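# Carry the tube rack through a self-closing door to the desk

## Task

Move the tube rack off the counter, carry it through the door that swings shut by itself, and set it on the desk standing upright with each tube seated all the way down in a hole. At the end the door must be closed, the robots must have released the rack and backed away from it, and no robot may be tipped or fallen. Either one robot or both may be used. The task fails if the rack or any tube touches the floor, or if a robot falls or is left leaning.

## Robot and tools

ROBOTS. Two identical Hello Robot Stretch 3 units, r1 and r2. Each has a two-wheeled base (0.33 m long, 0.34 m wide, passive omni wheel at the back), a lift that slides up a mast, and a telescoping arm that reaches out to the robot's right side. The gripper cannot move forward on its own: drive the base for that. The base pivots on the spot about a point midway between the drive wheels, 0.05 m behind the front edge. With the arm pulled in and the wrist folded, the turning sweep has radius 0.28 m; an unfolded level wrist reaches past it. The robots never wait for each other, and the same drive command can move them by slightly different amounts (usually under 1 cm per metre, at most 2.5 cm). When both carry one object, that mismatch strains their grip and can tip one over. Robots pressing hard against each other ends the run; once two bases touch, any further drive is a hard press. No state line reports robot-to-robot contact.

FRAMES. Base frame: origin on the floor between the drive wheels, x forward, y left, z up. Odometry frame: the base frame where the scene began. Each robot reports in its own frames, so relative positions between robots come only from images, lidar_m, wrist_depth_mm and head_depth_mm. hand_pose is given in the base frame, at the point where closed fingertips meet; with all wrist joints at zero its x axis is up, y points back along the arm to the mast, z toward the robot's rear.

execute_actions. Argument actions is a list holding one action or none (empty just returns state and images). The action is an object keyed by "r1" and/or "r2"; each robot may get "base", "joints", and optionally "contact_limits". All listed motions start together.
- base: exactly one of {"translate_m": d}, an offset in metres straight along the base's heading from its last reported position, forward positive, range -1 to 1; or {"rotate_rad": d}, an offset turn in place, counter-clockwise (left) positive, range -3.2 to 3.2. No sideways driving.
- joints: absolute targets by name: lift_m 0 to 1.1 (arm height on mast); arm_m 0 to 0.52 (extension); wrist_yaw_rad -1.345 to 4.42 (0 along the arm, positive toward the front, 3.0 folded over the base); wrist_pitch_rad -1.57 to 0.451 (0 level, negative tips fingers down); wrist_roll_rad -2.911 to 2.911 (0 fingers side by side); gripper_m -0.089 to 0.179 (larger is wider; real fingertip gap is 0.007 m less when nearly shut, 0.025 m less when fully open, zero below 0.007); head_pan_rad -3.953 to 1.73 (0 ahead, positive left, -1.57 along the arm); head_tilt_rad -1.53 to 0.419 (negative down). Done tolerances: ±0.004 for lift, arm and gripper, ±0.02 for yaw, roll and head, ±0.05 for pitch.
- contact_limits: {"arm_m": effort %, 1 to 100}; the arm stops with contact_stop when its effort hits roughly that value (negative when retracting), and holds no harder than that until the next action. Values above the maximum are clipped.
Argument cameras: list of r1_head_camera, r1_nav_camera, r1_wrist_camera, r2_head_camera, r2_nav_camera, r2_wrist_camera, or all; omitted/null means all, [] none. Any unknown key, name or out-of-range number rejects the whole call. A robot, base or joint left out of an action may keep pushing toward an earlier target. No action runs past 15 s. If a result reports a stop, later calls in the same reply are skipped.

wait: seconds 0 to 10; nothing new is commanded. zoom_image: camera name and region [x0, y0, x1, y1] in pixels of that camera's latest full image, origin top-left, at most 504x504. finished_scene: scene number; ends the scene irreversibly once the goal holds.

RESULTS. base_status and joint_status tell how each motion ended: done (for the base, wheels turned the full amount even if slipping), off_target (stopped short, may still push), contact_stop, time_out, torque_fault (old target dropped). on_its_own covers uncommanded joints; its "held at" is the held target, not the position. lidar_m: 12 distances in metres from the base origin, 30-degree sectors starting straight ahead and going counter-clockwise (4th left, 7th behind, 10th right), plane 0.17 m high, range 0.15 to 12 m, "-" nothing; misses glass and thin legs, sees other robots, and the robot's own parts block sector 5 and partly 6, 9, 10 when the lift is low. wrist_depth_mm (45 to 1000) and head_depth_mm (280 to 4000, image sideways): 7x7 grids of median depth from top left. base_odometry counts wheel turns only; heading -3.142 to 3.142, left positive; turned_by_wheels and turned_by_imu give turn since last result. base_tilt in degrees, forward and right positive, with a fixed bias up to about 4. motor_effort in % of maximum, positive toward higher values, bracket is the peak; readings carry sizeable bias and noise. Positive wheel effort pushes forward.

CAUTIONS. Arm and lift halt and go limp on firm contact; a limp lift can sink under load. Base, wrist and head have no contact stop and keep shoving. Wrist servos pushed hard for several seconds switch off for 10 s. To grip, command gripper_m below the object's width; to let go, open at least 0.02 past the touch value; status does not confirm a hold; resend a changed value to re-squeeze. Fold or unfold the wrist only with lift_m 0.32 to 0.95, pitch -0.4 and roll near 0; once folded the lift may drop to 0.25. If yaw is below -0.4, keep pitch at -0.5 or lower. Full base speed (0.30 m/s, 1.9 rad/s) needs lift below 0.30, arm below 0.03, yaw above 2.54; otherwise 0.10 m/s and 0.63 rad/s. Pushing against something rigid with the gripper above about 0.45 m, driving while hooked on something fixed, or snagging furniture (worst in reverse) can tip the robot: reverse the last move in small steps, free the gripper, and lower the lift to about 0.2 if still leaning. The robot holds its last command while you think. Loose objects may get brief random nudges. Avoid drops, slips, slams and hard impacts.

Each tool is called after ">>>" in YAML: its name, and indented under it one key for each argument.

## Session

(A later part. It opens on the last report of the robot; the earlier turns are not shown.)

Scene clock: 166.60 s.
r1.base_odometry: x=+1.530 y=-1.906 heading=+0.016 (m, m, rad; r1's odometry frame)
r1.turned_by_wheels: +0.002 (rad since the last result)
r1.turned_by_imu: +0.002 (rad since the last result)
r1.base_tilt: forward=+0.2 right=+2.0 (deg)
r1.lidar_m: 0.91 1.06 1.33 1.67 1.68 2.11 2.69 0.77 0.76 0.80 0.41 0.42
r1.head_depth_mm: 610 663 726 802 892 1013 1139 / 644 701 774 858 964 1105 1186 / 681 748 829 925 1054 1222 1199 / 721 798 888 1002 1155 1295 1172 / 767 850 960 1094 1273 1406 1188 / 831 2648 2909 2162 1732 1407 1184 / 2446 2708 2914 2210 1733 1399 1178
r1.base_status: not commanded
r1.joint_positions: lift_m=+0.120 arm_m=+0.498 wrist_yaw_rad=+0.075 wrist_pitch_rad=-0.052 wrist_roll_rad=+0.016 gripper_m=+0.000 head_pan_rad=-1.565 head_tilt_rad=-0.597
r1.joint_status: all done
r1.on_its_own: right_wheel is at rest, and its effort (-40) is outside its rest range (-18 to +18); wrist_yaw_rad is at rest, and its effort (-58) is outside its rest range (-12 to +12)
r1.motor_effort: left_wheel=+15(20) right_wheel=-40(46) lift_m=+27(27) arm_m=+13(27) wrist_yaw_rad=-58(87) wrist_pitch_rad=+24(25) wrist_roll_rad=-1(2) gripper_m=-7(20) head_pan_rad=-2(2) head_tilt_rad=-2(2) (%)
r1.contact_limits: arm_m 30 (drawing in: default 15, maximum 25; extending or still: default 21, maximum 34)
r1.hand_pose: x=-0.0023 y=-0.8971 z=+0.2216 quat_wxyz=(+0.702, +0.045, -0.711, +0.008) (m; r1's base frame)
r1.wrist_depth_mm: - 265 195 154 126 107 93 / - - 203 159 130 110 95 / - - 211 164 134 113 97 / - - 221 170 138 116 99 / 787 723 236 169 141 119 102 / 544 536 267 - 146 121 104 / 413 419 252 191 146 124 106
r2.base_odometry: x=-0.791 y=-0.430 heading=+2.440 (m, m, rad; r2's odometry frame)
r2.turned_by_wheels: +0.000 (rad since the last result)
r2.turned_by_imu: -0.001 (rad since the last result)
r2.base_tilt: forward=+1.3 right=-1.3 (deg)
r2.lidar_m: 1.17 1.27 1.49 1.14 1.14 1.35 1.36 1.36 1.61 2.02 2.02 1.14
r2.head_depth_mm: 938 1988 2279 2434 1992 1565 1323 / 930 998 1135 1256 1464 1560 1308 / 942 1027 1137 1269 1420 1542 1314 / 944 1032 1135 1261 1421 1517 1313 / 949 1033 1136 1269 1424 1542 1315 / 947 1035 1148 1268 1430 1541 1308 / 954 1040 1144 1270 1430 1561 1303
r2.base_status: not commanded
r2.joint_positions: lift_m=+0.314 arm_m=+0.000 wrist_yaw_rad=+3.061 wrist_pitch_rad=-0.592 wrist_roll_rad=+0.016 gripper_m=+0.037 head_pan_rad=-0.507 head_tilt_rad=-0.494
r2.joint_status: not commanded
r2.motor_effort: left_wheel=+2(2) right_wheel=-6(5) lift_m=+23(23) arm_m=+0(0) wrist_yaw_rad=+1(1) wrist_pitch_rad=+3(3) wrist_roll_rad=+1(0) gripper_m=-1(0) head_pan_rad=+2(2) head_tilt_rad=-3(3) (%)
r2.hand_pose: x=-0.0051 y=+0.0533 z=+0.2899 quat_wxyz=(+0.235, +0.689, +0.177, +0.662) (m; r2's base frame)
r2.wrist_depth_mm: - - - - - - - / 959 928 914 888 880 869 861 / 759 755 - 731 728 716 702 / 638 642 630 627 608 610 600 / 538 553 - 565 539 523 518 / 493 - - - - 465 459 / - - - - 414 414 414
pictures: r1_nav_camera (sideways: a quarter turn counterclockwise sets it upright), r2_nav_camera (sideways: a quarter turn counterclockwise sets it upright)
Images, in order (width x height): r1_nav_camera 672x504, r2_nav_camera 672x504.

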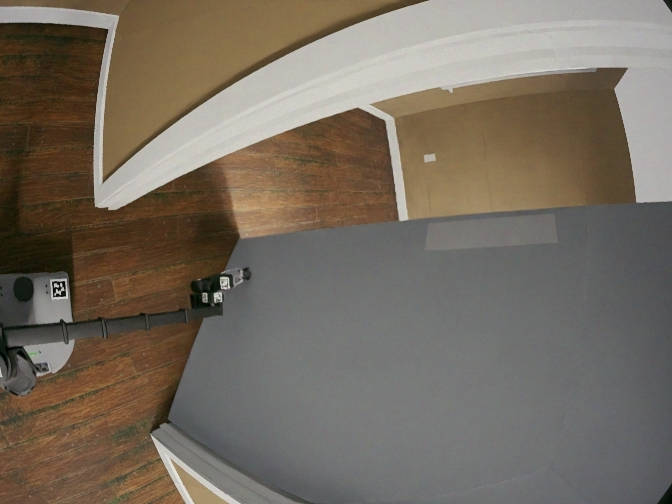

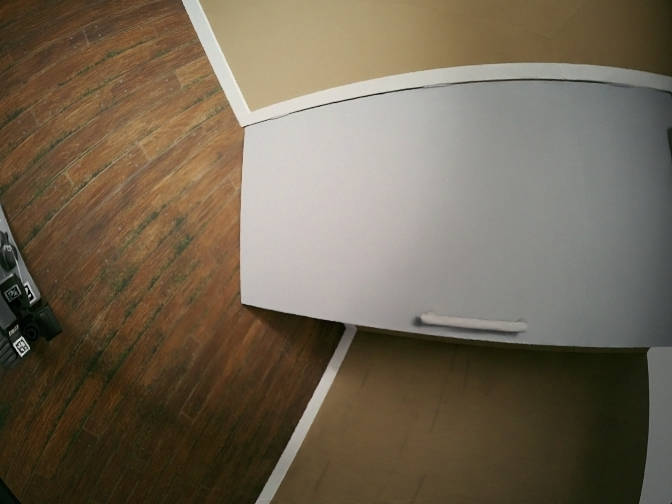

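>>> execute_actions:
  actions:
    - {"r2":{"base":{"rotate_rad":-0.35},"joints":{"head_pan_rad":0}}}
  cameras: []

>>> execute_actions:
  actions:
    - {"r2":{"base":{"translate_m":0.7}}}
  cameras: ["r1_nav_camera","r2_nav_camera"]

Scene clock: 169.00 s.
r1.base_odometry: x=+1.530 y=-1.906 heading=+0.015 (m, m, rad; r1's odometry frame)
r1.turned_by_wheels: +0.000 (rad since the last result)
r1.turned_by_imu: -0.001 (rad since the last result)
r1.base_tilt: forward=+0.3 right=+1.9 (deg)
r1.lidar_m: 0.91 1.06 1.33 1.66 1.69 2.10 2.69 0.77 0.75 0.78 0.41 0.43
r1.head_depth_mm: 596 647 712 787 880 998 1131 / 625 684 752 840 948 1086 1178 / 658 725 803 896 1024 1188 1203 / 694 766 858 971 1114 1255 1174 / 738 815 919 1053 1222 1371 1193 / 784 891 2720 2066 1670 1406 1186 / 2461 2682 2882 2246 1730 1402 1177
r1.base_status: not commanded
r1.joint_positions: lift_m=+0.120 arm_m=+0.499 wrist_yaw_rad=+0.252 wrist_pitch_rad=-0.048 wrist_roll_rad=+0.016 gripper_m=+0.000 head_pan_rad=-1.565 head_tilt_rad=-0.597
r1.joint_status: not commanded
r1.on_its_own: wrist_yaw_rad is held at +0.176, not at your +0.000, by its stall guard, which is still easing; right_wheel is at rest, and its effort (-30) is outside its rest range (-18 to +18)
r1.motor_effort: left_wheel=+12(11) right_wheel=-30(31) lift_m=+28(27) arm_m=+8(9) wrist_yaw_rad=-59(59) wrist_pitch_rad=+22(23) wrist_roll_rad=-1(1) gripper_m=-9(10) head_pan_rad=-2(2) head_tilt_rad=-1(1) (%)
r1.hand_pose: x=+0.0422 y=-0.8906 z=+0.2226 quat_wxyz=(+0.698, +0.107, -0.704, +0.071) (m; r1's base frame)
r1.wrist_depth_mm: - - 216 156 122 100 84 / - - 226 162 125 102 86 / - - 239 168 128 104 88 / - - 250 173 132 106 89 / 796 798 268 170 136 109 91 / 534 541 484 - 139 111 93 / 418 418 286 197 139 114 94
r2.base_odometry: x=-0.791 y=-0.430 heading=+2.090 (m, m, rad; r2's odometry frame)
r2.turned_by_wheels: -0.350 (rad since the last result)
r2.turned_by_imu: -0.355 (rad since the last result)
r2.base_tilt: forward=+1.4 right=-1.3 (deg)
r2.lidar_m: 1.16 1.24 1.29 1.20 1.14 1.16 1.44 1.36 1.40 1.84 2.02 1.18
r2.head_depth_mm: 937 1019 1123 1237 1403 1541 1318 / 952 1034 1140 1260 1417 1539 1311 / 962 1045 1145 1278 1449 1557 1303 / 975 1067 1171 1295 1470 1577 1315 / 982 1079 1180 1320 1489 1578 1312 / 996 1093 1212 1348 1532 1561 1306 / 1024 1103 1222 1347 1490 1559 1303
r2.base_status: done
r2.joint_positions: lift_m=+0.314 arm_m=+0.000 wrist_yaw_rad=+3.061 wrist_pitch_rad=-0.592 wrist_roll_rad=+0.016 gripper_m=+0.037 head_pan_rad=-0.007 head_tilt_rad=-0.494
r2.joint_status: all done
r2.motor_effort: left_wheel=+3(3) right_wheel=-5(11) lift_m=+24(23) arm_m=+0(0) wrist_yaw_rad=-2(0) wrist_pitch_rad=+3(3) wrist_roll_rad=+0(0) gripper_m=+0(0) head_pan_rad=+2(20) head_tilt_rad=-3(3) (%)
r2.hand_pose: x=-0.0051 y=+0.0533 z=+0.2899 quat_wxyz=(+0.235, +0.689, +0.177, +0.662) (m; r2's base frame)
r2.wrist_depth_mm: 954 - - - - - - / 924 925 892 882 869 862 848 / 756 748 - 730 725 710 705 / 638 637 629 617 604 608 610 / 549 555 - 572 543 523 521 / 488 - - - - 458 462 / - - - - 417 417 408
pictures: none
No camera images: the call's "cameras" was empty. Leave "cameras" out to get every camera's image.

Scene clock: 177.27 s.
torque_fault: r1.wrist_yaw_rad switched itself off since the last result.
r1.base_odometry: x=+1.530 y=-1.906 heading=+0.015 (m, m, rad; r1's odometry frame)
r1.turned_by_wheels: -0.001 (rad since the last result)
r1.turned_by_imu: -0.001 (rad since the last result)
r1.base_tilt: forward=+0.0 right=+1.9 (deg)
r1.lidar_m: 0.91 1.07 1.33 1.67 1.68 2.10 2.69 0.76 0.69 0.69 0.41 0.42
r1.head_depth_mm: 526 577 637 712 807 934 1108 / 542 597 660 742 847 984 1143 / 559 615 683 773 886 1040 1171 / 575 635 713 806 932 1072 1193 / 596 658 741 845 983 1139 1190 / 615 685 769 886 1034 1299 1179 / 635 709 831 2065 1723 1397 1182
r1.base_status: not commanded
r1.joint_positions: lift_m=+0.120 arm_m=+0.498 wrist_yaw_rad=+1.034 wrist_pitch_rad=-0.025 wrist_roll_rad=+0.016 gripper_m=+0.000 head_pan_rad=-1.565 head_tilt_rad=-0.597
r1.joint_status: not commanded
r1.on_its_own: wrist_yaw_rad is off since a torque_fault, and then holds where it rests, not at your +0.000
r1.motor_effort: left_wheel=+4(12) right_wheel=-15(31) lift_m=+28(29) arm_m=+14(15) wrist_yaw_rad=+0(84) wrist_pitch_rad=+11(21) wrist_roll_rad=-1(2) gripper_m=-3(12) head_pan_rad=-2(2) head_tilt_rad=-1(2) (%)
r1.hand_pose: x=+0.1982 y=-0.7738 z=+0.2285 quat_wxyz=(+0.614, +0.360, -0.615, +0.339) (m; r1's base frame)
r1.wrist_depth_mm: 764 886 - - 108 69 50 / 793 919 - - 111 69 51 / 798 937 - - 112 70 51 / 824 957 - - 114 71 51 / 797 865 859 834 115 72 52 / 577 578 578 - 108 72 52 / 434 436 434 417 108 73 52
r2.base_odometry: x=-1.138 y=+0.178 heading=+2.090 (m, m, rad; r2's odometry frame)
r2.turned_by_wheels: +0.000 (rad since the last result)
r2.turned_by_imu: +0.000 (rad since the last result)
r2.base_tilt: forward=+1.4 right=-1.3 (deg)
r2.lidar_m: 0.56 0.57 0.68 0.92 1.52 1.55 2.05 1.95 2.00 1.72 1.64 0.60
r2.head_depth_mm: 448 491 541 604 681 784 920 / 445 487 537 600 676 779 910 / 443 484 533 593 667 768 895 / 439 481 529 588 660 759 882 / 436 477 525 582 655 748 875 / 433 474 520 578 649 741 862 / 431 470 517 572 645 735 858
r2.base_status: done
r2.joint_positions: lift_m=+0.314 arm_m=+0.000 wrist_yaw_rad=+3.061 wrist_pitch_rad=-0.592 wrist_roll_rad=+0.016 gripper_m=+0.037 head_pan_rad=-0.007 head_tilt_rad=-0.494
r2.joint_status: not commanded
r2.motor_effort: left_wheel=+3(7) right_wheel=-5(7) lift_m=+23(23) arm_m=+0(0) wrist_yaw_rad=-1(0) wrist_pitch_rad=+3(3) wrist_roll_rad=+0(0) gripper_m=+0(0) head_pan_rad=+1(1) head_tilt_rad=-3(3) (%)
r2.hand_pose: x=-0.0051 y=+0.0533 z=+0.2899 quat_wxyz=(+0.235, +0.689, +0.177, +0.662) (m; r2's base frame)
r2.wrist_depth_mm: - - - - 889 703 566 / 937 913 882 881 861 735 596 / 754 752 - 726 740 699 621 / 639 625 626 608 621 601 586 / 555 552 - 561 544 525 523 / 491 - - - - 462 461 / - - - - 417 415 411
pictures: r1_nav_camera (sideways: a quarter turn counterclockwise sets it upright), r2_nav_camera (sideways: a quarter turn counterclockwise sets it upright)
Images, in order (width x height): r1_nav_camera 672x504, r2_nav_camera 672x504.

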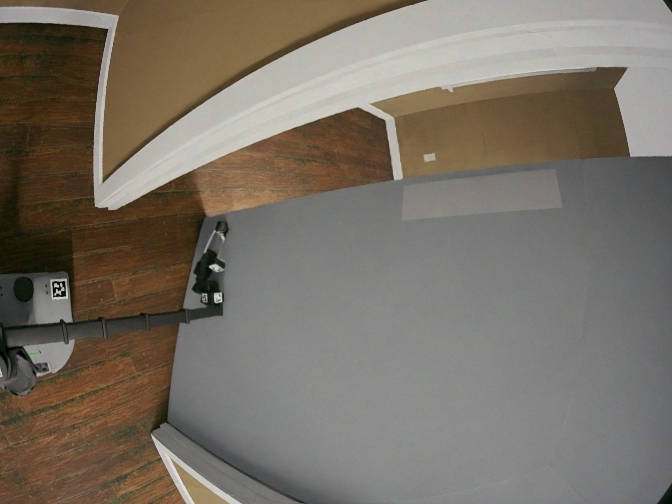

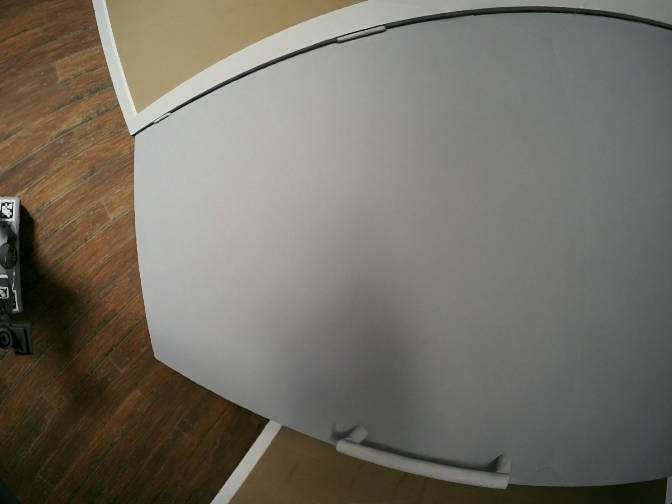

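>>> execute_actions:
  actions:
    - {"r2":{"base":{"rotate_rad":-0.8}}}
  cameras: []

>>> execute_actions:
  actions:
    - {"r2":{"base":{"translate_m":0.45},"joints":{"head_pan_rad":0.8}}}
  cameras: ["r2_nav_camera"]

Scene clock: 179.93 s.
r1.base_odometry: x=+1.530 y=-1.906 heading=+0.015 (m, m, rad; r1's odometry frame)
r1.turned_by_wheels: +0.000 (rad since the last result)
r1.turned_by_imu: +0.000 (rad since the last result)
r1.base_tilt: forward=+0.1 right=+2.0 (deg)
r1.lidar_m: 0.91 1.06 1.33 1.66 1.69 2.10 2.69 0.76 0.69 0.69 0.41 0.42
r1.head_depth_mm: 526 575 637 714 810 935 1102 / 541 596 660 742 845 986 1144 / 558 617 685 772 888 1042 1173 / 575 639 713 804 935 1062 1191 / 595 659 739 843 984 1139 1191 / 615 683 771 880 1036 1300 1186 / 635 711 833 2067 1714 1399 1179
r1.base_status: not commanded
r1.joint_positions: lift_m=+0.120 arm_m=+0.498 wrist_yaw_rad=+1.034 wrist_pitch_rad=-0.025 wrist_roll_rad=+0.016 gripper_m=+0.000 head_pan_rad=-1.565 head_tilt_rad=-0.597
r1.joint_status: not commanded
r1.on_its_own: wrist_yaw_rad is off since a torque_fault, and then holds where it rests, not at your +0.000
r1.motor_effort: left_wheel=+3(3) right_wheel=-15(15) lift_m=+28(29) arm_m=+14(14) wrist_yaw_rad=+0(0) wrist_pitch_rad=+11(11) wrist_roll_rad=-1(1) gripper_m=-3(2) head_pan_rad=-2(3) head_tilt_rad=-2(1) (%)
r1.hand_pose: x=+0.1982 y=-0.7738 z=+0.2285 quat_wxyz=(+0.614, +0.360, -0.615, +0.339) (m; r1's base frame)
r1.wrist_depth_mm: 790 892 - - 108 69 50 / 784 910 - - 110 70 51 / 809 928 - - 112 70 51 / 837 926 - - 114 71 51 / 790 848 837 854 116 71 52 / 577 579 571 - 108 72 52 / 431 438 435 411 108 73 52
r2.base_odometry: x=-1.138 y=+0.178 heading=+1.290 (m, m, rad; r2's odometry frame)
r2.turned_by_wheels: -0.800 (rad since the last result)
r2.turned_by_imu: -0.810 (rad since the last result)
r2.base_tilt: forward=+1.4 right=-1.3 (deg)
r2.lidar_m: 0.70 0.56 0.56 0.61 0.76 1.23 1.52 1.70 1.96 1.95 1.98 1.64
r2.head_depth_mm: 1333 1448 1582 1751 1873 1578 1314 / 1374 1479 1633 1796 1939 1578 1317 / 1387 1517 1672 1845 1949 1577 1314 / 1424 1559 1696 1906 1970 1569 1313 / 1430 1580 1690 1876 1768 1049 1215 / 542 604 664 723 804 890 996 / 528 567 609 657 715 782 865
r2.base_status: done
r2.joint_positions: lift_m=+0.314 arm_m=+0.000 wrist_yaw_rad=+3.061 wrist_pitch_rad=-0.592 wrist_roll_rad=+0.016 gripper_m=+0.037 head_pan_rad=-0.007 head_tilt_rad=-0.494
r2.joint_status: not commanded
r2.motor_effort: left_wheel=+2(5) right_wheel=-6(11) lift_m=+23(23) arm_m=+0(0) wrist_yaw_rad=-1(2) wrist_pitch_rad=+3(3) wrist_roll_rad=+0(1) gripper_m=+0(0) head_pan_rad=+2(2) head_tilt_rad=-3(3) (%)
r2.hand_pose: x=-0.0051 y=+0.0533 z=+0.2899 quat_wxyz=(+0.235, +0.689, +0.177, +0.662) (m; r2's base frame)
r2.wrist_depth_mm: 804 785 745 704 608 527 465 / 883 852 808 793 665 574 499 / 758 737 - 722 697 624 538 / 641 638 627 621 611 605 571 / 549 548 - 557 538 522 522 / 487 - - - - 459 457 / - - - - 415 414 414
pictures: none
No camera images: the call's "cameras" was empty. Leave "cameras" out to get every camera's image.

Scene clock: 185.70 s.
r1.base_odometry: x=+1.530 y=-1.906 heading=+0.015 (m, m, rad; r1's odometry frame)
r1.turned_by_wheels: +0.000 (rad since the last result)
r1.turned_by_imu: +0.000 (rad since the last result)
r1.base_tilt: forward=+0.2 right=+1.8 (deg)
r1.lidar_m: 0.91 1.07 1.33 1.66 1.68 2.10 2.69 0.76 0.69 0.69 0.41 0.42
r1.head_depth_mm: 526 578 637 714 804 937 1106 / 543 595 660 743 845 984 1144 / 558 616 685 774 886 1044 1169 / 576 636 712 805 930 1062 1191 / 595 661 741 843 979 1141 1194 / 613 686 774 886 1038 1298 1183 / 634 710 827 2057 1721 1409 1177
r1.base_status: not commanded
r1.joint_positions: lift_m=+0.120 arm_m=+0.498 wrist_yaw_rad=+1.034 wrist_pitch_rad=-0.025 wrist_roll_rad=+0.016 gripper_m=+0.000 head_pan_rad=-1.565 head_tilt_rad=-0.597
r1.joint_status: not commanded
r1.on_its_own: wrist_yaw_rad is held at +1.034, not at your +0.000, since a torque_fault
r1.motor_effort: left_wheel=+4(4) right_wheel=-15(15) lift_m=+29(28) arm_m=+14(14) wrist_yaw_rad=+0(0) wrist_pitch_rad=+11(12) wrist_roll_rad=-2(1) gripper_m=-3(3) head_pan_rad=-2(2) head_tilt_rad=-2(1) (%)
r1.hand_pose: x=+0.1982 y=-0.7738 z=+0.2285 quat_wxyz=(+0.614, +0.360, -0.615, +0.339) (m; r1's base frame)
r1.wrist_depth_mm: 783 896 - - 109 69 50 / 788 901 - - 110 69 51 / 794 925 - - 112 70 51 / 835 993 - - 114 71 51 / 797 860 870 861 115 71 52 / 578 569 576 - 108 72 52 / 436 433 433 410 109 73 52
r2.base_odometry: x=-1.014 y=+0.610 heading=+1.290 (m, m, rad; r2's odometry frame)
r2.turned_by_wheels: +0.000 (rad since the last result)
r2.turned_by_imu: +0.000 (rad since the last result)
r2.base_tilt: forward=+1.4 right=-1.3 (deg)
r2.lidar_m: 1.20 0.28 0.28 0.31 0.47 1.07 1.96 2.19 2.04 2.03 1.44 1.20
r2.head_depth_mm: - - - - - 362 1233 / - - - - 305 342 287 / - - - - 303 346 396 / - - - - 300 342 402 / - - - - 298 340 396 / - - - - 296 336 393 / - - - - 295 333 387
r2.base_status: done
r2.joint_positions: lift_m=+0.314 arm_m=+0.000 wrist_yaw_rad=+3.061 wrist_pitch_rad=-0.592 wrist_roll_rad=+0.016 gripper_m=+0.037 head_pan_rad=+0.793 head_tilt_rad=-0.494
r2.joint_status: all done
r2.motor_effort: left_wheel=+2(7) right_wheel=-5(6) lift_m=+23(23) arm_m=+0(0) wrist_yaw_rad=+0(0) wrist_pitch_rad=+3(3) wrist_roll_rad=+0(1) gripper_m=-1(0) head_pan_rad=+3(26) head_tilt_rad=-3(3) (%)
r2.hand_pose: x=-0.0051 y=+0.0533 z=+0.2899 quat_wxyz=(+0.235, +0.689, +0.177, +0.662) (m; r2's base frame)
r2.wrist_depth_mm: 704 664 444 386 325 281 246 / 801 754 500 434 361 303 266 / 757 762 - 496 397 334 289 / 638 632 635 574 447 373 314 / 544 554 - 558 481 412 342 / 488 - - - - 453 424 / - - - - 418 417 411
pictures: r2_nav_camera (sideways: a quarter turn counterclockwise sets it upright)
Images, in order (width x height): r2_nav_camera 672x504.

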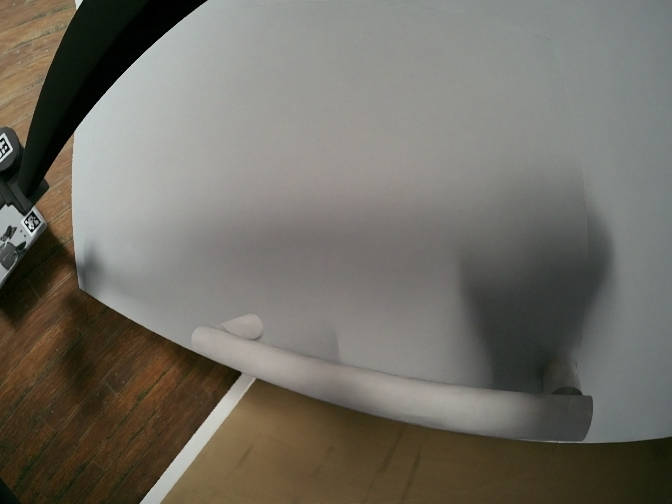

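>>> execute_actions:
  actions:
    - {"r2":{"base":{"translate_m":0.55},"joints":{"head_pan_rad":1.4}}}
  cameras: ["r2_nav_camera","r1_nav_camera"]

Scene clock: 192.67 s.
r1.base_odometry: x=+1.531 y=-1.906 heading=+0.016 (m, m, rad; r1's odometry frame)
r1.turned_by_wheels: +0.001 (rad since the last result)
r1.turned_by_imu: +0.003 (rad since the last result)
r1.base_tilt: forward=+0.2 right=+1.8 (deg)
r1.lidar_m: 0.92 1.06 1.33 1.66 1.68 2.11 2.70 0.76 0.66 0.66 0.41 0.43
r1.head_depth_mm: 507 557 617 693 789 915 1088 / 520 574 636 716 817 954 1124 / 533 588 655 740 850 1001 1145 / 547 606 678 766 886 1023 1164 / 563 623 700 795 923 1075 1180 / 577 641 721 828 962 1155 1183 / 592 661 748 889 1669 1395 1174
r1.base_status: not commanded
r1.joint_positions: lift_m=+0.120 arm_m=+0.465 wrist_yaw_rad=+1.090 wrist_pitch_rad=-0.024 wrist_roll_rad=+0.016 gripper_m=+0.000 head_pan_rad=-1.565 head_tilt_rad=-0.597
r1.joint_status: not commanded
r1.on_its_own: wrist_yaw_rad is held at +1.088, not at your +0.000, by its stall guard, which is not easing now; right_wheel is at rest, and its effort (-48) is outside its rest range (-18 to +18); arm_m is at rest, and its effort (+23) is outside its rest range (-14 to +14)
r1.motor_effort: left_wheel=+14(22) right_wheel=-48(70) lift_m=+28(29) arm_m=+23(23) wrist_yaw_rad=-2(29) wrist_pitch_rad=+10(11) wrist_roll_rad=-2(2) gripper_m=-3(5) head_pan_rad=-3(2) head_tilt_rad=-1(1) (%)
r1.hand_pose: x=+0.2052 y=-0.7286 z=+0.2288 quat_wxyz=(+0.605, +0.377, -0.605, +0.356) (m; r1's base frame)
r1.wrist_depth_mm: 778 885 - - 111 70 51 / 787 890 - - 112 71 51 / 804 916 - - 114 71 52 / 814 942 - - 116 72 52 / 809 851 862 896 118 72 52 / 589 585 569 - 110 73 53 / 435 442 423 414 111 74 53
r2.base_odometry: x=-0.862 y=+1.139 heading=+1.291 (m, m, rad; r2's odometry frame)
r2.turned_by_wheels: +0.001 (rad since the last result)
r2.turned_by_imu: +0.019 (rad since the last result)
r2.base_tilt: forward=+1.1 right=-1.6 (deg)
r2.lidar_m: 0.93 0.64 0.17 0.18 0.27 0.98 2.23 2.49 2.09 2.03 1.11 0.94
r2.head_depth_mm: - - - 535 611 700 813 / - - - - - 704 825 / - - - - - - - / - - - - - - - / - - - - - - - / - - - - - - 302 / - - - - - - -
r2.base_status: translate_m off_target (by the wheels' count: +0.5499 of +0.5500)
r2.joint_positions: lift_m=+0.314 arm_m=+0.000 wrist_yaw_rad=+3.060 wrist_pitch_rad=-0.592 wrist_roll_rad=+0.016 gripper_m=+0.037 head_pan_rad=+1.394 head_tilt_rad=-0.495
r2.joint_status: all done
r2.on_its_own: left_wheel is at rest, and its effort (+22) is outside its rest range (-18 to +18)
r2.motor_effort: left_wheel=+22(44) right_wheel=+1(7) lift_m=+23(24) arm_m=+0(0) wrist_yaw_rad=+0(0) wrist_pitch_rad=+3(3) wrist_roll_rad=+0(0) gripper_m=+0(0) head_pan_rad=+1(25) head_tilt_rad=-2(3) (%)
r2.hand_pose: x=-0.0051 y=+0.0533 z=+0.2898 quat_wxyz=(+0.235, +0.689, +0.177, +0.662) (m; r2's base frame)
r2.wrist_depth_mm: 502 398 274 243 212 532 512 / 651 464 310 272 239 588 576 / 726 567 - 312 281 665 620 / 634 621 544 358 574 587 595 / 546 553 - 397 528 519 521 / 492 - - - - 466 462 / - - - - 419 415 413
pictures: r1_nav_camera (sideways: a quarter turn counterclockwise sets it upright), r2_nav_camera (sideways: a quarter turn counterclockwise sets it upright)
Images, in order (width x height): r1_nav_camera 672x504, r2_nav_camera 672x504.

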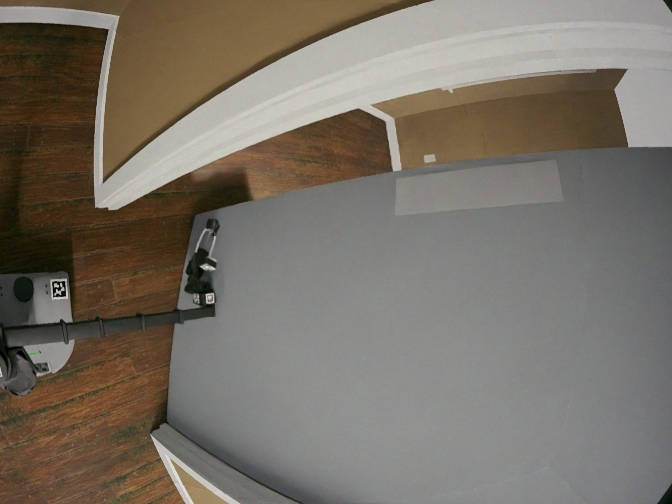

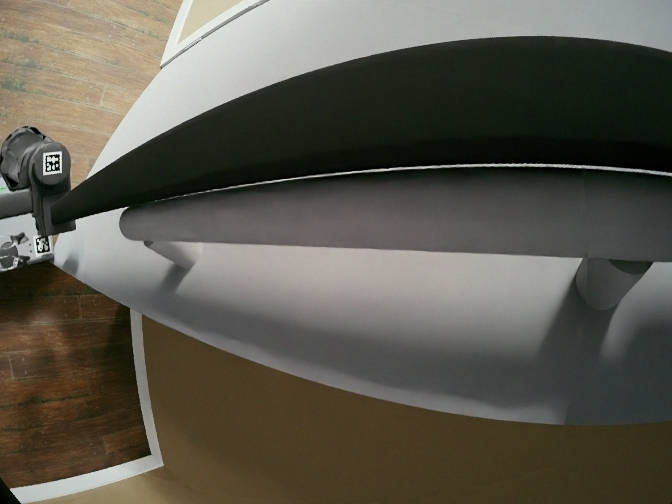

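>>> execute_actions:
  actions:
    - {"r2":{"base":{"translate_m":-0.3}}}
  cameras: []

>>> execute_actions:
  actions:
    - {"r2":{"base":{"rotate_rad":-0.5}},"r1":{"joints":{"arm_m":0.5},"contact_limits":{"arm_m":30}}}
  cameras: []

>>> execute_actions:
  actions:
    - {"r2":{"base":{"translate_m":0.55}}}
  cameras: ["r2_nav_camera"]

Scene clock: 197.47 s.
r1.base_odometry: x=+1.530 y=-1.906 heading=+0.014 (m, m, rad; r1's odometry frame)
r1.turned_by_wheels: -0.001 (rad since the last result)
r1.turned_by_imu: -0.002 (rad since the last result)
r1.base_tilt: forward=+0.2 right=+1.8 (deg)
r1.lidar_m: 0.91 1.06 1.33 1.67 1.69 2.10 2.69 0.76 0.69 0.69 0.41 0.42
r1.head_depth_mm: 526 577 637 712 808 934 1105 / 542 595 660 741 848 983 1142 / 559 616 686 774 888 1039 1172 / 576 638 712 810 932 1069 1197 / 595 659 741 843 981 1138 1185 / 615 683 773 886 1037 1305 1184 / 634 710 830 2066 1718 1395 1179
r1.base_status: not commanded
r1.joint_positions: lift_m=+0.120 arm_m=+0.498 wrist_yaw_rad=+1.073 wrist_pitch_rad=-0.023 wrist_roll_rad=+0.016 gripper_m=+0.000 head_pan_rad=-1.565 head_tilt_rad=-0.597
r1.joint_status: not commanded
r1.on_its_own: wrist_yaw_rad is held at +1.088, not at your +0.000, by its stall guard, which is not easing now; arm_m is at rest, and its effort (+16) is outside its rest range (-14 to +14)
r1.motor_effort: left_wheel=+0(14) right_wheel=-4(48) lift_m=+28(29) arm_m=+16(23) wrist_yaw_rad=+12(17) wrist_pitch_rad=+10(11) wrist_roll_rad=-1(2) gripper_m=-1(2) head_pan_rad=-2(2) head_tilt_rad=-1(1) (%)
r1.hand_pose: x=+0.2032 y=-0.7650 z=+0.2291 quat_wxyz=(+0.607, +0.371, -0.608, +0.351) (m; r1's base frame)
r1.wrist_depth_mm: 769 909 - - 125 77 55 / 791 917 - - 127 78 56 / 798 946 - - 129 78 56 / 826 969 - - 130 79 56 / 786 869 850 948 132 79 57 / 591 580 589 - 123 80 57 / 439 440 438 420 124 81 57
r2.base_odometry: x=-0.945 y=+0.851 heading=+1.291 (m, m, rad; r2's odometry frame)
r2.turned_by_wheels: +0.000 (rad since the last result)
r2.turned_by_imu: +0.000 (rad since the last result)
r2.base_tilt: forward=+1.4 right=-1.4 (deg)
r2.lidar_m: 1.22 0.30 0.30 0.33 0.53 1.13 1.94 2.18 2.03 2.02 1.45 1.23
r2.head_depth_mm: - - - 289 310 345 387 / - - 287 303 334 374 424 / - - 294 324 361 407 468 / - 290 315 349 393 449 524 / 286 306 338 379 431 499 592 / 297 328 366 414 475 562 685 / 319 354 399 455 531 640 807
r2.base_status: done
r2.joint_positions: lift_m=+0.314 arm_m=+0.000 wrist_yaw_rad=+3.060 wrist_pitch_rad=-0.593 wrist_roll_rad=+0.016 gripper_m=+0.037 head_pan_rad=+1.394 head_tilt_rad=-0.496
r2.joint_status: not commanded
r2.motor_effort: left_wheel=+0(17) right_wheel=+0(9) lift_m=+23(23) arm_m=+0(0) wrist_yaw_rad=-1(1) wrist_pitch_rad=+3(3) wrist_roll_rad=+0(0) gripper_m=+0(0) head_pan_rad=+2(2) head_tilt_rad=-2(3) (%)
r2.hand_pose: x=-0.0051 y=+0.0532 z=+0.2897 quat_wxyz=(+0.236, +0.689, +0.177, +0.662) (m; r2's base frame)
r2.wrist_depth_mm: 750 703 485 415 347 300 262 / 823 803 546 466 387 326 284 / 744 743 - 535 432 359 305 / 636 629 625 599 491 395 332 / 553 555 - 564 512 438 364 / 487 - - - - 456 417 / - - - - 418 413 414
pictures: none
No camera images: the call's "cameras" was empty. Leave "cameras" out to get every camera's image.

Scene clock: 199.20 s.
r1.base_odometry: x=+1.530 y=-1.906 heading=+0.014 (m, m, rad; r1's odometry frame)
r1.turned_by_wheels: +0.000 (rad since the last result)
r1.turned_by_imu: +0.000 (rad since the last result)
r1.base_tilt: forward=+0.2 right=+1.9 (deg)
r1.lidar_m: 0.91 1.07 1.33 1.66 1.68 2.10 2.69 0.76 0.68 0.69 0.41 0.43
r1.head_depth_mm: 527 577 638 713 810 936 1105 / 541 596 660 742 845 982 1143 / 558 614 685 771 885 1040 1164 / 575 636 713 808 930 1073 1189 / 595 661 741 842 981 1133 1186 / 614 685 768 886 1037 1301 1181 / 633 710 831 2049 1716 1403 1181
r1.base_status: not commanded
r1.joint_positions: lift_m=+0.120 arm_m=+0.498 wrist_yaw_rad=+1.073 wrist_pitch_rad=-0.023 wrist_roll_rad=+0.016 gripper_m=+0.000 head_pan_rad=-1.565 head_tilt_rad=-0.597
r1.joint_status: all done
r1.on_its_own: wrist_yaw_rad is held at +1.088, not at your +0.000, by its stall guard, which is not easing now; arm_m is at rest, and its effort (+15) is outside its rest range (-14 to +14)
r1.motor_effort: left_wheel=+0(0) right_wheel=-4(4) lift_m=+29(29) arm_m=+15(17) wrist_yaw_rad=+12(11) wrist_pitch_rad=+10(11) wrist_roll_rad=-1(1) gripper_m=-2(3) head_pan_rad=-2(2) head_tilt_rad=-1(2) (%)
r1.contact_limits: arm_m 30 (drawing in: default 15, maximum 25; extending or still: default 21, maximum 34)
r1.hand_pose: x=+0.2032 y=-0.7650 z=+0.2291 quat_wxyz=(+0.607, +0.371, -0.608, +0.351) (m; r1's base frame)
r1.wrist_depth_mm: 775 894 - - 125 77 55 / 815 929 - - 127 77 56 / 786 928 - - 128 78 56 / 813 902 - - 131 79 56 / 792 833 865 944 132 79 57 / 582 584 582 - 122 80 57 / 437 437 438 407 124 81 57
r2.base_odometry: x=-0.945 y=+0.851 heading=+0.791 (m, m, rad; r2's odometry frame)
r2.turned_by_wheels: -0.500 (rad since the last result)
r2.turned_by_imu: -0.507 (rad since the last result)
r2.base_tilt: forward=+1.4 right=-1.4 (deg)
r2.lidar_m: 1.23 1.22 0.31 0.30 0.34 0.55 1.18 1.94 2.21 2.02 2.02 1.43
r2.head_depth_mm: - - - 293 324 358 305 / - - - 293 327 372 435 / - - - 294 330 377 440 / - - - 296 333 380 446 / - - - 297 335 384 450 / - - - 300 338 388 454 / - - - 302 341 391 461
r2.base_status: done
r2.joint_positions: lift_m=+0.314 arm_m=+0.000 wrist_yaw_rad=+3.060 wrist_pitch_rad=-0.593 wrist_roll_rad=+0.016 gripper_m=+0.037 head_pan_rad=+1.394 head_tilt_rad=-0.496
r2.joint_status: not commanded
r2.motor_effort: left_wheel=+2(7) right_wheel=-6(9) lift_m=+23(23) arm_m=+0(0) wrist_yaw_rad=+0(0) wrist_pitch_rad=+3(3) wrist_roll_rad=+0(0) gripper_m=+0(0) head_pan_rad=+3(1) head_tilt_rad=-2(2) (%)
r2.hand_pose: x=-0.0051 y=+0.0532 z=+0.2897 quat_wxyz=(+0.236, +0.689, +0.177, +0.662) (m; r2's base frame)
r2.wrist_depth_mm: 379 374 350 340 329 321 900 / 434 418 395 385 370 354 849 / 503 481 - 436 411 416 697 / 594 566 545 506 477 574 594 / 555 548 - 563 532 517 526 / 488 - - - - 461 464 / - - - - 415 415 411
pictures: none
No camera images: the call's "cameras" was empty. Leave "cameras" out to get every camera's image.

Scene clock: 205.97 s.
r1.base_odometry: x=+1.530 y=-1.906 heading=+0.014 (m, m, rad; r1's odometry frame)
r1.turned_by_wheels: +0.000 (rad since the last result)
r1.turned_by_imu: +0.000 (rad since the last result)
r1.base_tilt: forward=+0.0 right=+2.0 (deg)
r1.lidar_m: 0.91 1.06 1.33 1.66 1.68 2.10 2.69 0.76 0.69 0.69 0.41 0.43
r1.head_depth_mm: 526 576 636 714 809 930 1101 / 542 595 661 741 847 982 1140 / 559 615 686 772 886 1035 1170 / 574 635 714 809 930 1071 1195 / 594 660 740 845 980 1136 1187 / 615 684 771 883 1033 1296 1189 / 634 711 829 1161 1468 1398 1180
r1.base_status: not commanded
r1.joint_positions: lift_m=+0.120 arm_m=+0.498 wrist_yaw_rad=+1.073 wrist_pitch_rad=-0.023 wrist_roll_rad=+0.016 gripper_m=+0.000 head_pan_rad=-1.565 head_tilt_rad=-0.597
r1.joint_status: not commanded
r1.on_its_own: wrist_yaw_rad is held at +1.088, not at your +0.000, by its stall guard, which is not easing now; arm_m is at rest, and its effort (+16) is outside its rest range (-14 to +14)
r1.motor_effort: left_wheel=+0(0) right_wheel=-4(4) lift_m=+29(28) arm_m=+16(15) wrist_yaw_rad=+11(11) wrist_pitch_rad=+10(10) wrist_roll_rad=-1(1) gripper_m=-2(3) head_pan_rad=-2(2) head_tilt_rad=-1(2) (%)
r1.hand_pose: x=+0.2032 y=-0.7650 z=+0.2291 quat_wxyz=(+0.607, +0.371, -0.608, +0.351) (m; r1's base frame)
r1.wrist_depth_mm: 782 893 - - 125 77 55 / 786 883 - - 127 78 56 / 807 926 - - 129 78 56 / 816 915 - - 130 79 56 / 794 889 869 777 132 80 57 / 577 578 584 - 123 80 57 / 437 439 439 419 124 81 57
r2.base_odometry: x=-0.558 y=+1.242 heading=+0.792 (m, m, rad; r2's odometry frame)
r2.turned_by_wheels: +0.000 (rad since the last result)
r2.turned_by_imu: +0.000 (rad since the last result)
r2.base_tilt: forward=+1.4 right=-1.3 (deg)
r2.lidar_m: 0.70 0.69 0.80 0.75 0.75 0.41 1.48 2.46 2.19 1.88 1.44 0.81
r2.head_depth_mm: 771 852 945 1021 1099 1174 1222 / 737 812 909 1026 1174 1336 1314 / 706 775 858 962 1091 1267 1307 / 677 738 816 907 1022 1178 1277 / 652 710 776 859 961 1098 1236 / 626 681 745 816 913 1025 1174 / 602 653 712 780 864 967 1103
r2.base_status: done
r2.joint_positions: lift_m=+0.314 arm_m=+0.000 wrist_yaw_rad=+3.060 wrist_pitch_rad=-0.593 wrist_roll_rad=+0.016 gripper_m=+0.037 head_pan_rad=+1.394 head_tilt_rad=-0.496
r2.joint_status: not commanded
r2.motor_effort: left_wheel=+2(6) right_wheel=-6(7) lift_m=+23(23) arm_m=+0(0) wrist_yaw_rad=+0(1) wrist_pitch_rad=+3(3) wrist_roll_rad=+1(0) gripper_m=+0(0) head_pan_rad=+2(1) head_tilt_rad=-2(2) (%)
r2.hand_pose: x=-0.0051 y=+0.0532 z=+0.2897 quat_wxyz=(+0.236, +0.689, +0.177, +0.662) (m; r2's base frame)
r2.wrist_depth_mm: 898 - 782 817 906 851 662 / 939 909 826 862 886 828 678 / 400 750 - 717 700 707 672 / 429 632 623 603 610 606 598 / 513 529 - 563 538 524 521 / 488 - - - - 471 462 / - - - - 417 413 413
pictures: r2_nav_camera (sideways: a quarter turn counterclockwise sets it upright)
Images, in order (width x height): r2_nav_camera 672x504.

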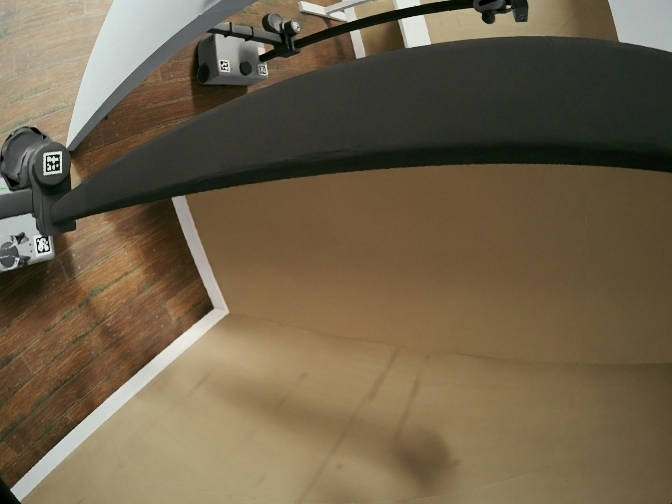

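>>> execute_actions:
  actions:
    - {"r2":{"base":{"rotate_rad":2.0},"joints":{"head_pan_rad":0}}}
  cameras: ["r2_nav_camera"]

Scene clock: 210.47 s.
r1.base_odometry: x=+1.530 y=-1.906 heading=+0.014 (m, m, rad; r1's odometry frame)
r1.turned_by_wheels: +0.000 (rad since the last result)
r1.turned_by_imu: +0.000 (rad since the last result)
r1.base_tilt: forward=+0.1 right=+2.0 (deg)
r1.lidar_m: 0.91 1.06 1.33 1.66 1.68 2.11 2.69 0.76 0.68 0.69 0.41 0.43
r1.head_depth_mm: 526 576 639 712 809 937 1105 / 541 597 662 742 847 982 1143 / 558 614 685 772 885 1037 1167 / 576 637 712 808 932 1069 1194 / 594 659 740 844 983 1142 1188 / 614 684 771 886 1038 1299 1184 / 634 709 831 1390 1560 1403 1182
r1.base_status: not commanded
r1.joint_positions: lift_m=+0.120 arm_m=+0.498 wrist_yaw_rad=+1.073 wrist_pitch_rad=-0.023 wrist_roll_rad=+0.016 gripper_m=+0.000 head_pan_rad=-1.565 head_tilt_rad=-0.597
r1.joint_status: not commanded
r1.on_its_own: wrist_yaw_rad is held at +1.088, not at your +0.000, by its stall guard, which is not easing now; arm_m is at rest, and its effort (+15) is outside its rest range (-14 to +14)
r1.motor_effort: left_wheel=+0(0) right_wheel=-4(4) lift_m=+28(29) arm_m=+15(15) wrist_yaw_rad=+12(12) wrist_pitch_rad=+11(10) wrist_roll_rad=-1(1) gripper_m=-2(1) head_pan_rad=-2(2) head_tilt_rad=-1(2) (%)
r1.hand_pose: x=+0.2032 y=-0.7650 z=+0.2291 quat_wxyz=(+0.607, +0.371, -0.608, +0.351) (m; r1's base frame)
r1.wrist_depth_mm: 800 893 - - 125 77 55 / 798 910 - - 127 78 56 / 835 934 - - 129 78 56 / 824 932 - - 131 79 56 / 788 852 857 969 132 79 57 / 576 580 579 - 122 80 57 / 435 441 436 420 123 81 57
r2.base_odometry: x=-0.558 y=+1.242 heading=+2.791 (m, m, rad; r2's odometry frame)
r2.turned_by_wheels: +2.000 (rad since the last result)
r2.turned_by_imu: +2.025 (rad since the last result)
r2.base_tilt: forward=+1.3 right=-1.4 (deg)
r2.lidar_m: 0.74 0.41 1.21 2.45 2.33 1.89 1.77 0.87 0.70 0.70 0.76 0.76
r2.head_depth_mm: 586 639 697 772 860 969 1125 / 597 652 716 789 883 1005 1168 / 601 657 723 800 900 1022 1197 / 2494 2682 2214 2414 1724 1483 1251 / 1095 2752 2765 2413 1654 1544 1314 / 2651 2880 3156 2629 1613 1522 1281 / 2723 2931 3223 2528 457 505 612
r2.base_status: done
r2.joint_positions: lift_m=+0.314 arm_m=+0.000 wrist_yaw_rad=+3.060 wrist_pitch_rad=-0.593 wrist_roll_rad=+0.016 gripper_m=+0.037 head_pan_rad=+0.007 head_tilt_rad=-0.496
r2.joint_status: all done
r2.motor_effort: left_wheel=-3(5) right_wheel=+5(10) lift_m=+23(23) arm_m=-1(0) wrist_yaw_rad=+0(0) wrist_pitch_rad=+3(3) wrist_roll_rad=+1(1) gripper_m=-1(0) head_pan_rad=-1(33) head_tilt_rad=-2(2) (%)
r2.hand_pose: x=-0.0051 y=+0.0532 z=+0.2897 quat_wxyz=(+0.236, +0.689, +0.177, +0.662) (m; r2's base frame)
r2.wrist_depth_mm: - - - - - - - / 948 938 913 893 883 882 818 / 760 752 - 723 717 708 689 / 645 632 621 621 612 610 563 / 556 560 - 558 536 523 503 / 492 - - - - 464 453 / - - - - 416 410 414
pictures: r2_nav_camera (sideways: a quarter turn counterclockwise sets it upright)
Images, in order (width x height): r2_nav_camera 672x504.

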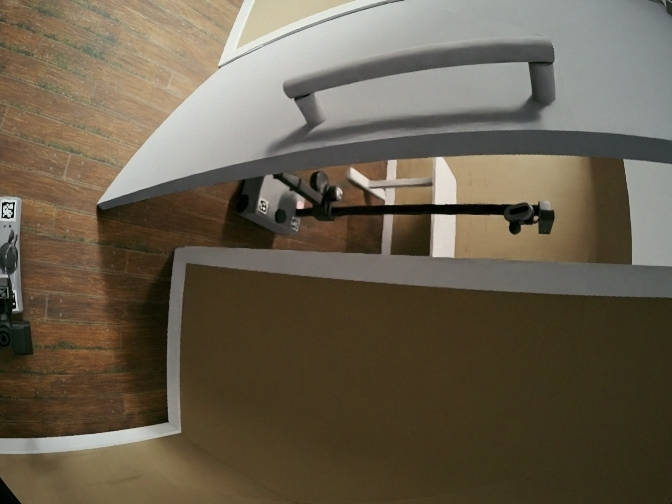

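>>> execute_actions:
  actions:
    - {"r2":{"base":{"translate_m":0.6}}}
  cameras: ["r2_nav_camera","r1_nav_camera"]

Scene clock: 218.17 s.
r1.base_odometry: x=+1.530 y=-1.906 heading=+0.014 (m, m, rad; r1's odometry frame)
r1.turned_by_wheels: +0.000 (rad since the last result)
r1.turned_by_imu: +0.000 (rad since the last result)
r1.base_tilt: forward=+0.1 right=+1.8 (deg)
r1.lidar_m: 0.91 1.06 1.33 1.66 1.68 2.10 2.69 0.76 0.69 0.69 0.41 0.42
r1.head_depth_mm: 526 576 637 711 812 935 1100 / 541 596 660 739 845 985 1143 / 558 615 686 772 884 1040 1169 / 575 635 711 807 928 1071 1192 / 595 659 739 846 983 1136 1184 / 612 684 769 887 1036 1261 1183 / 635 711 830 1020 1211 1196 1149
r1.base_status: not commanded
r1.joint_positions: lift_m=+0.120 arm_m=+0.498 wrist_yaw_rad=+1.078 wrist_pitch_rad=-0.022 wrist_roll_rad=+0.016 gripper_m=+0.000 head_pan_rad=-1.565 head_tilt_rad=-0.597
r1.joint_status: not commanded
r1.on_its_own: wrist_yaw_rad is held at +1.088, not at your +0.000, by its stall guard, which is not easing now; arm_m is at rest, and its effort (+15) is outside its rest range (-14 to +14)
r1.motor_effort: left_wheel=+3(5) right_wheel=-13(23) lift_m=+28(30) arm_m=+15(23) wrist_yaw_rad=+7(16) wrist_pitch_rad=+10(10) wrist_roll_rad=-1(1) gripper_m=-2(2) head_pan_rad=-2(2) head_tilt_rad=-2(1) (%)
r1.hand_pose: x=+0.2039 y=-0.7638 z=+0.2292 quat_wxyz=(+0.606, +0.373, -0.607, +0.353) (m; r1's base frame)
r1.wrist_depth_mm: 742 258 - - 128 78 56 / 800 868 991 - 130 79 57 / 817 939 - - 132 80 57 / 821 949 - - 133 80 57 / 799 433 393 433 136 81 57 / 282 269 265 - 125 81 58 / 267 264 264 264 126 82 58
r2.base_odometry: x=-1.122 y=+1.446 heading=+2.793 (m, m, rad; r2's odometry frame)
r2.turned_by_wheels: +0.002 (rad since the last result)
r2.turned_by_imu: +0.800 (rad since the last result)
r2.base_tilt: forward=+1.4 right=-1.4 (deg)
r2.lidar_m: 1.00 0.17 0.15 2.48 2.30 1.29 0.86 0.80 0.53 0.35 0.32 0.80
r2.head_depth_mm: 2732 2881 3104 2616 1987 1534 1092 / 3065 3297 3383 2616 1976 1570 1221 / 3281 3570 3755 2620 1955 1576 1297 / 3094 3365 3592 2637 1967 1571 1300 / 2926 3128 3388 2500 1825 1477 1311 / 836 898 964 985 902 838 774 / 565 541 517 496 475 453 434
r2.base_status: translate_m off_target (by the wheels' count: +0.5997 of +0.6000)
r2.joint_positions: lift_m=+0.314 arm_m=+0.000 wrist_yaw_rad=+3.060 wrist_pitch_rad=-0.597 wrist_roll_rad=+0.016 gripper_m=+0.037 head_pan_rad=+0.005 head_tilt_rad=-0.500
r2.joint_status: not commanded
r2.on_its_own: left_wheel is at rest, and its effort (+51) is outside its rest range (-18 to +18)
r2.motor_effort: left_wheel=+51(68) right_wheel=+9(68) lift_m=+24(26) arm_m=+0(0) wrist_yaw_rad=+0(3) wrist_pitch_rad=+4(5) wrist_roll_rad=+1(1) gripper_m=+0(0) head_pan_rad=-2(3) head_tilt_rad=+0(2) (%)
r2.hand_pose: x=-0.0051 y=+0.0526 z=+0.2889 quat_wxyz=(+0.237, +0.689, +0.179, +0.661) (m; r2's base frame)
r2.wrist_depth_mm: - - - - - 156 168 / 920 909 914 869 196 177 192 / 755 747 - 733 208 206 226 / 637 624 619 618 239 244 266 / 545 555 - - 273 252 333 / 489 - - - - 381 438 / - - - - 409 414 409
pictures: r1_nav_camera (sideways: a quarter turn counterclockwise sets it upright), r2_nav_camera (sideways: a quarter turn counterclockwise sets it upright)
Images, in order (width x height): r1_nav_camera 672x504, r2_nav_camera 672x504.

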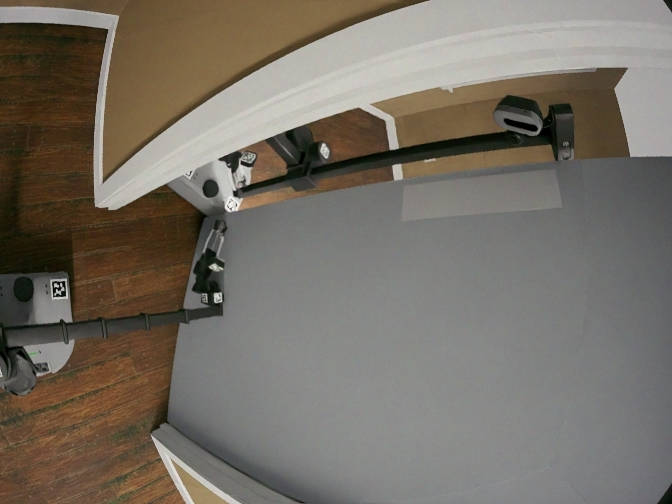

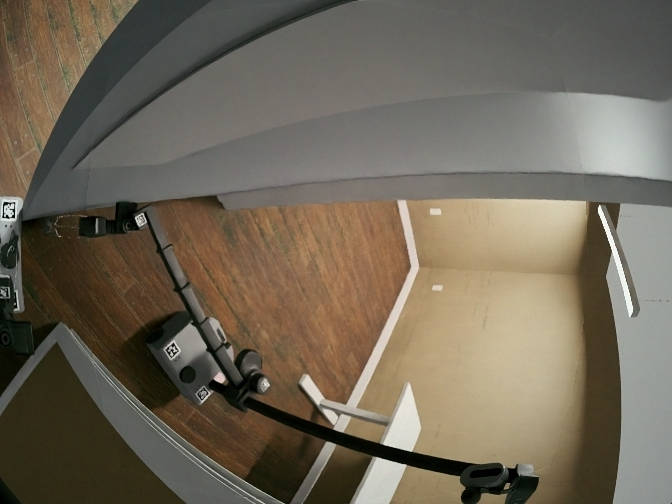

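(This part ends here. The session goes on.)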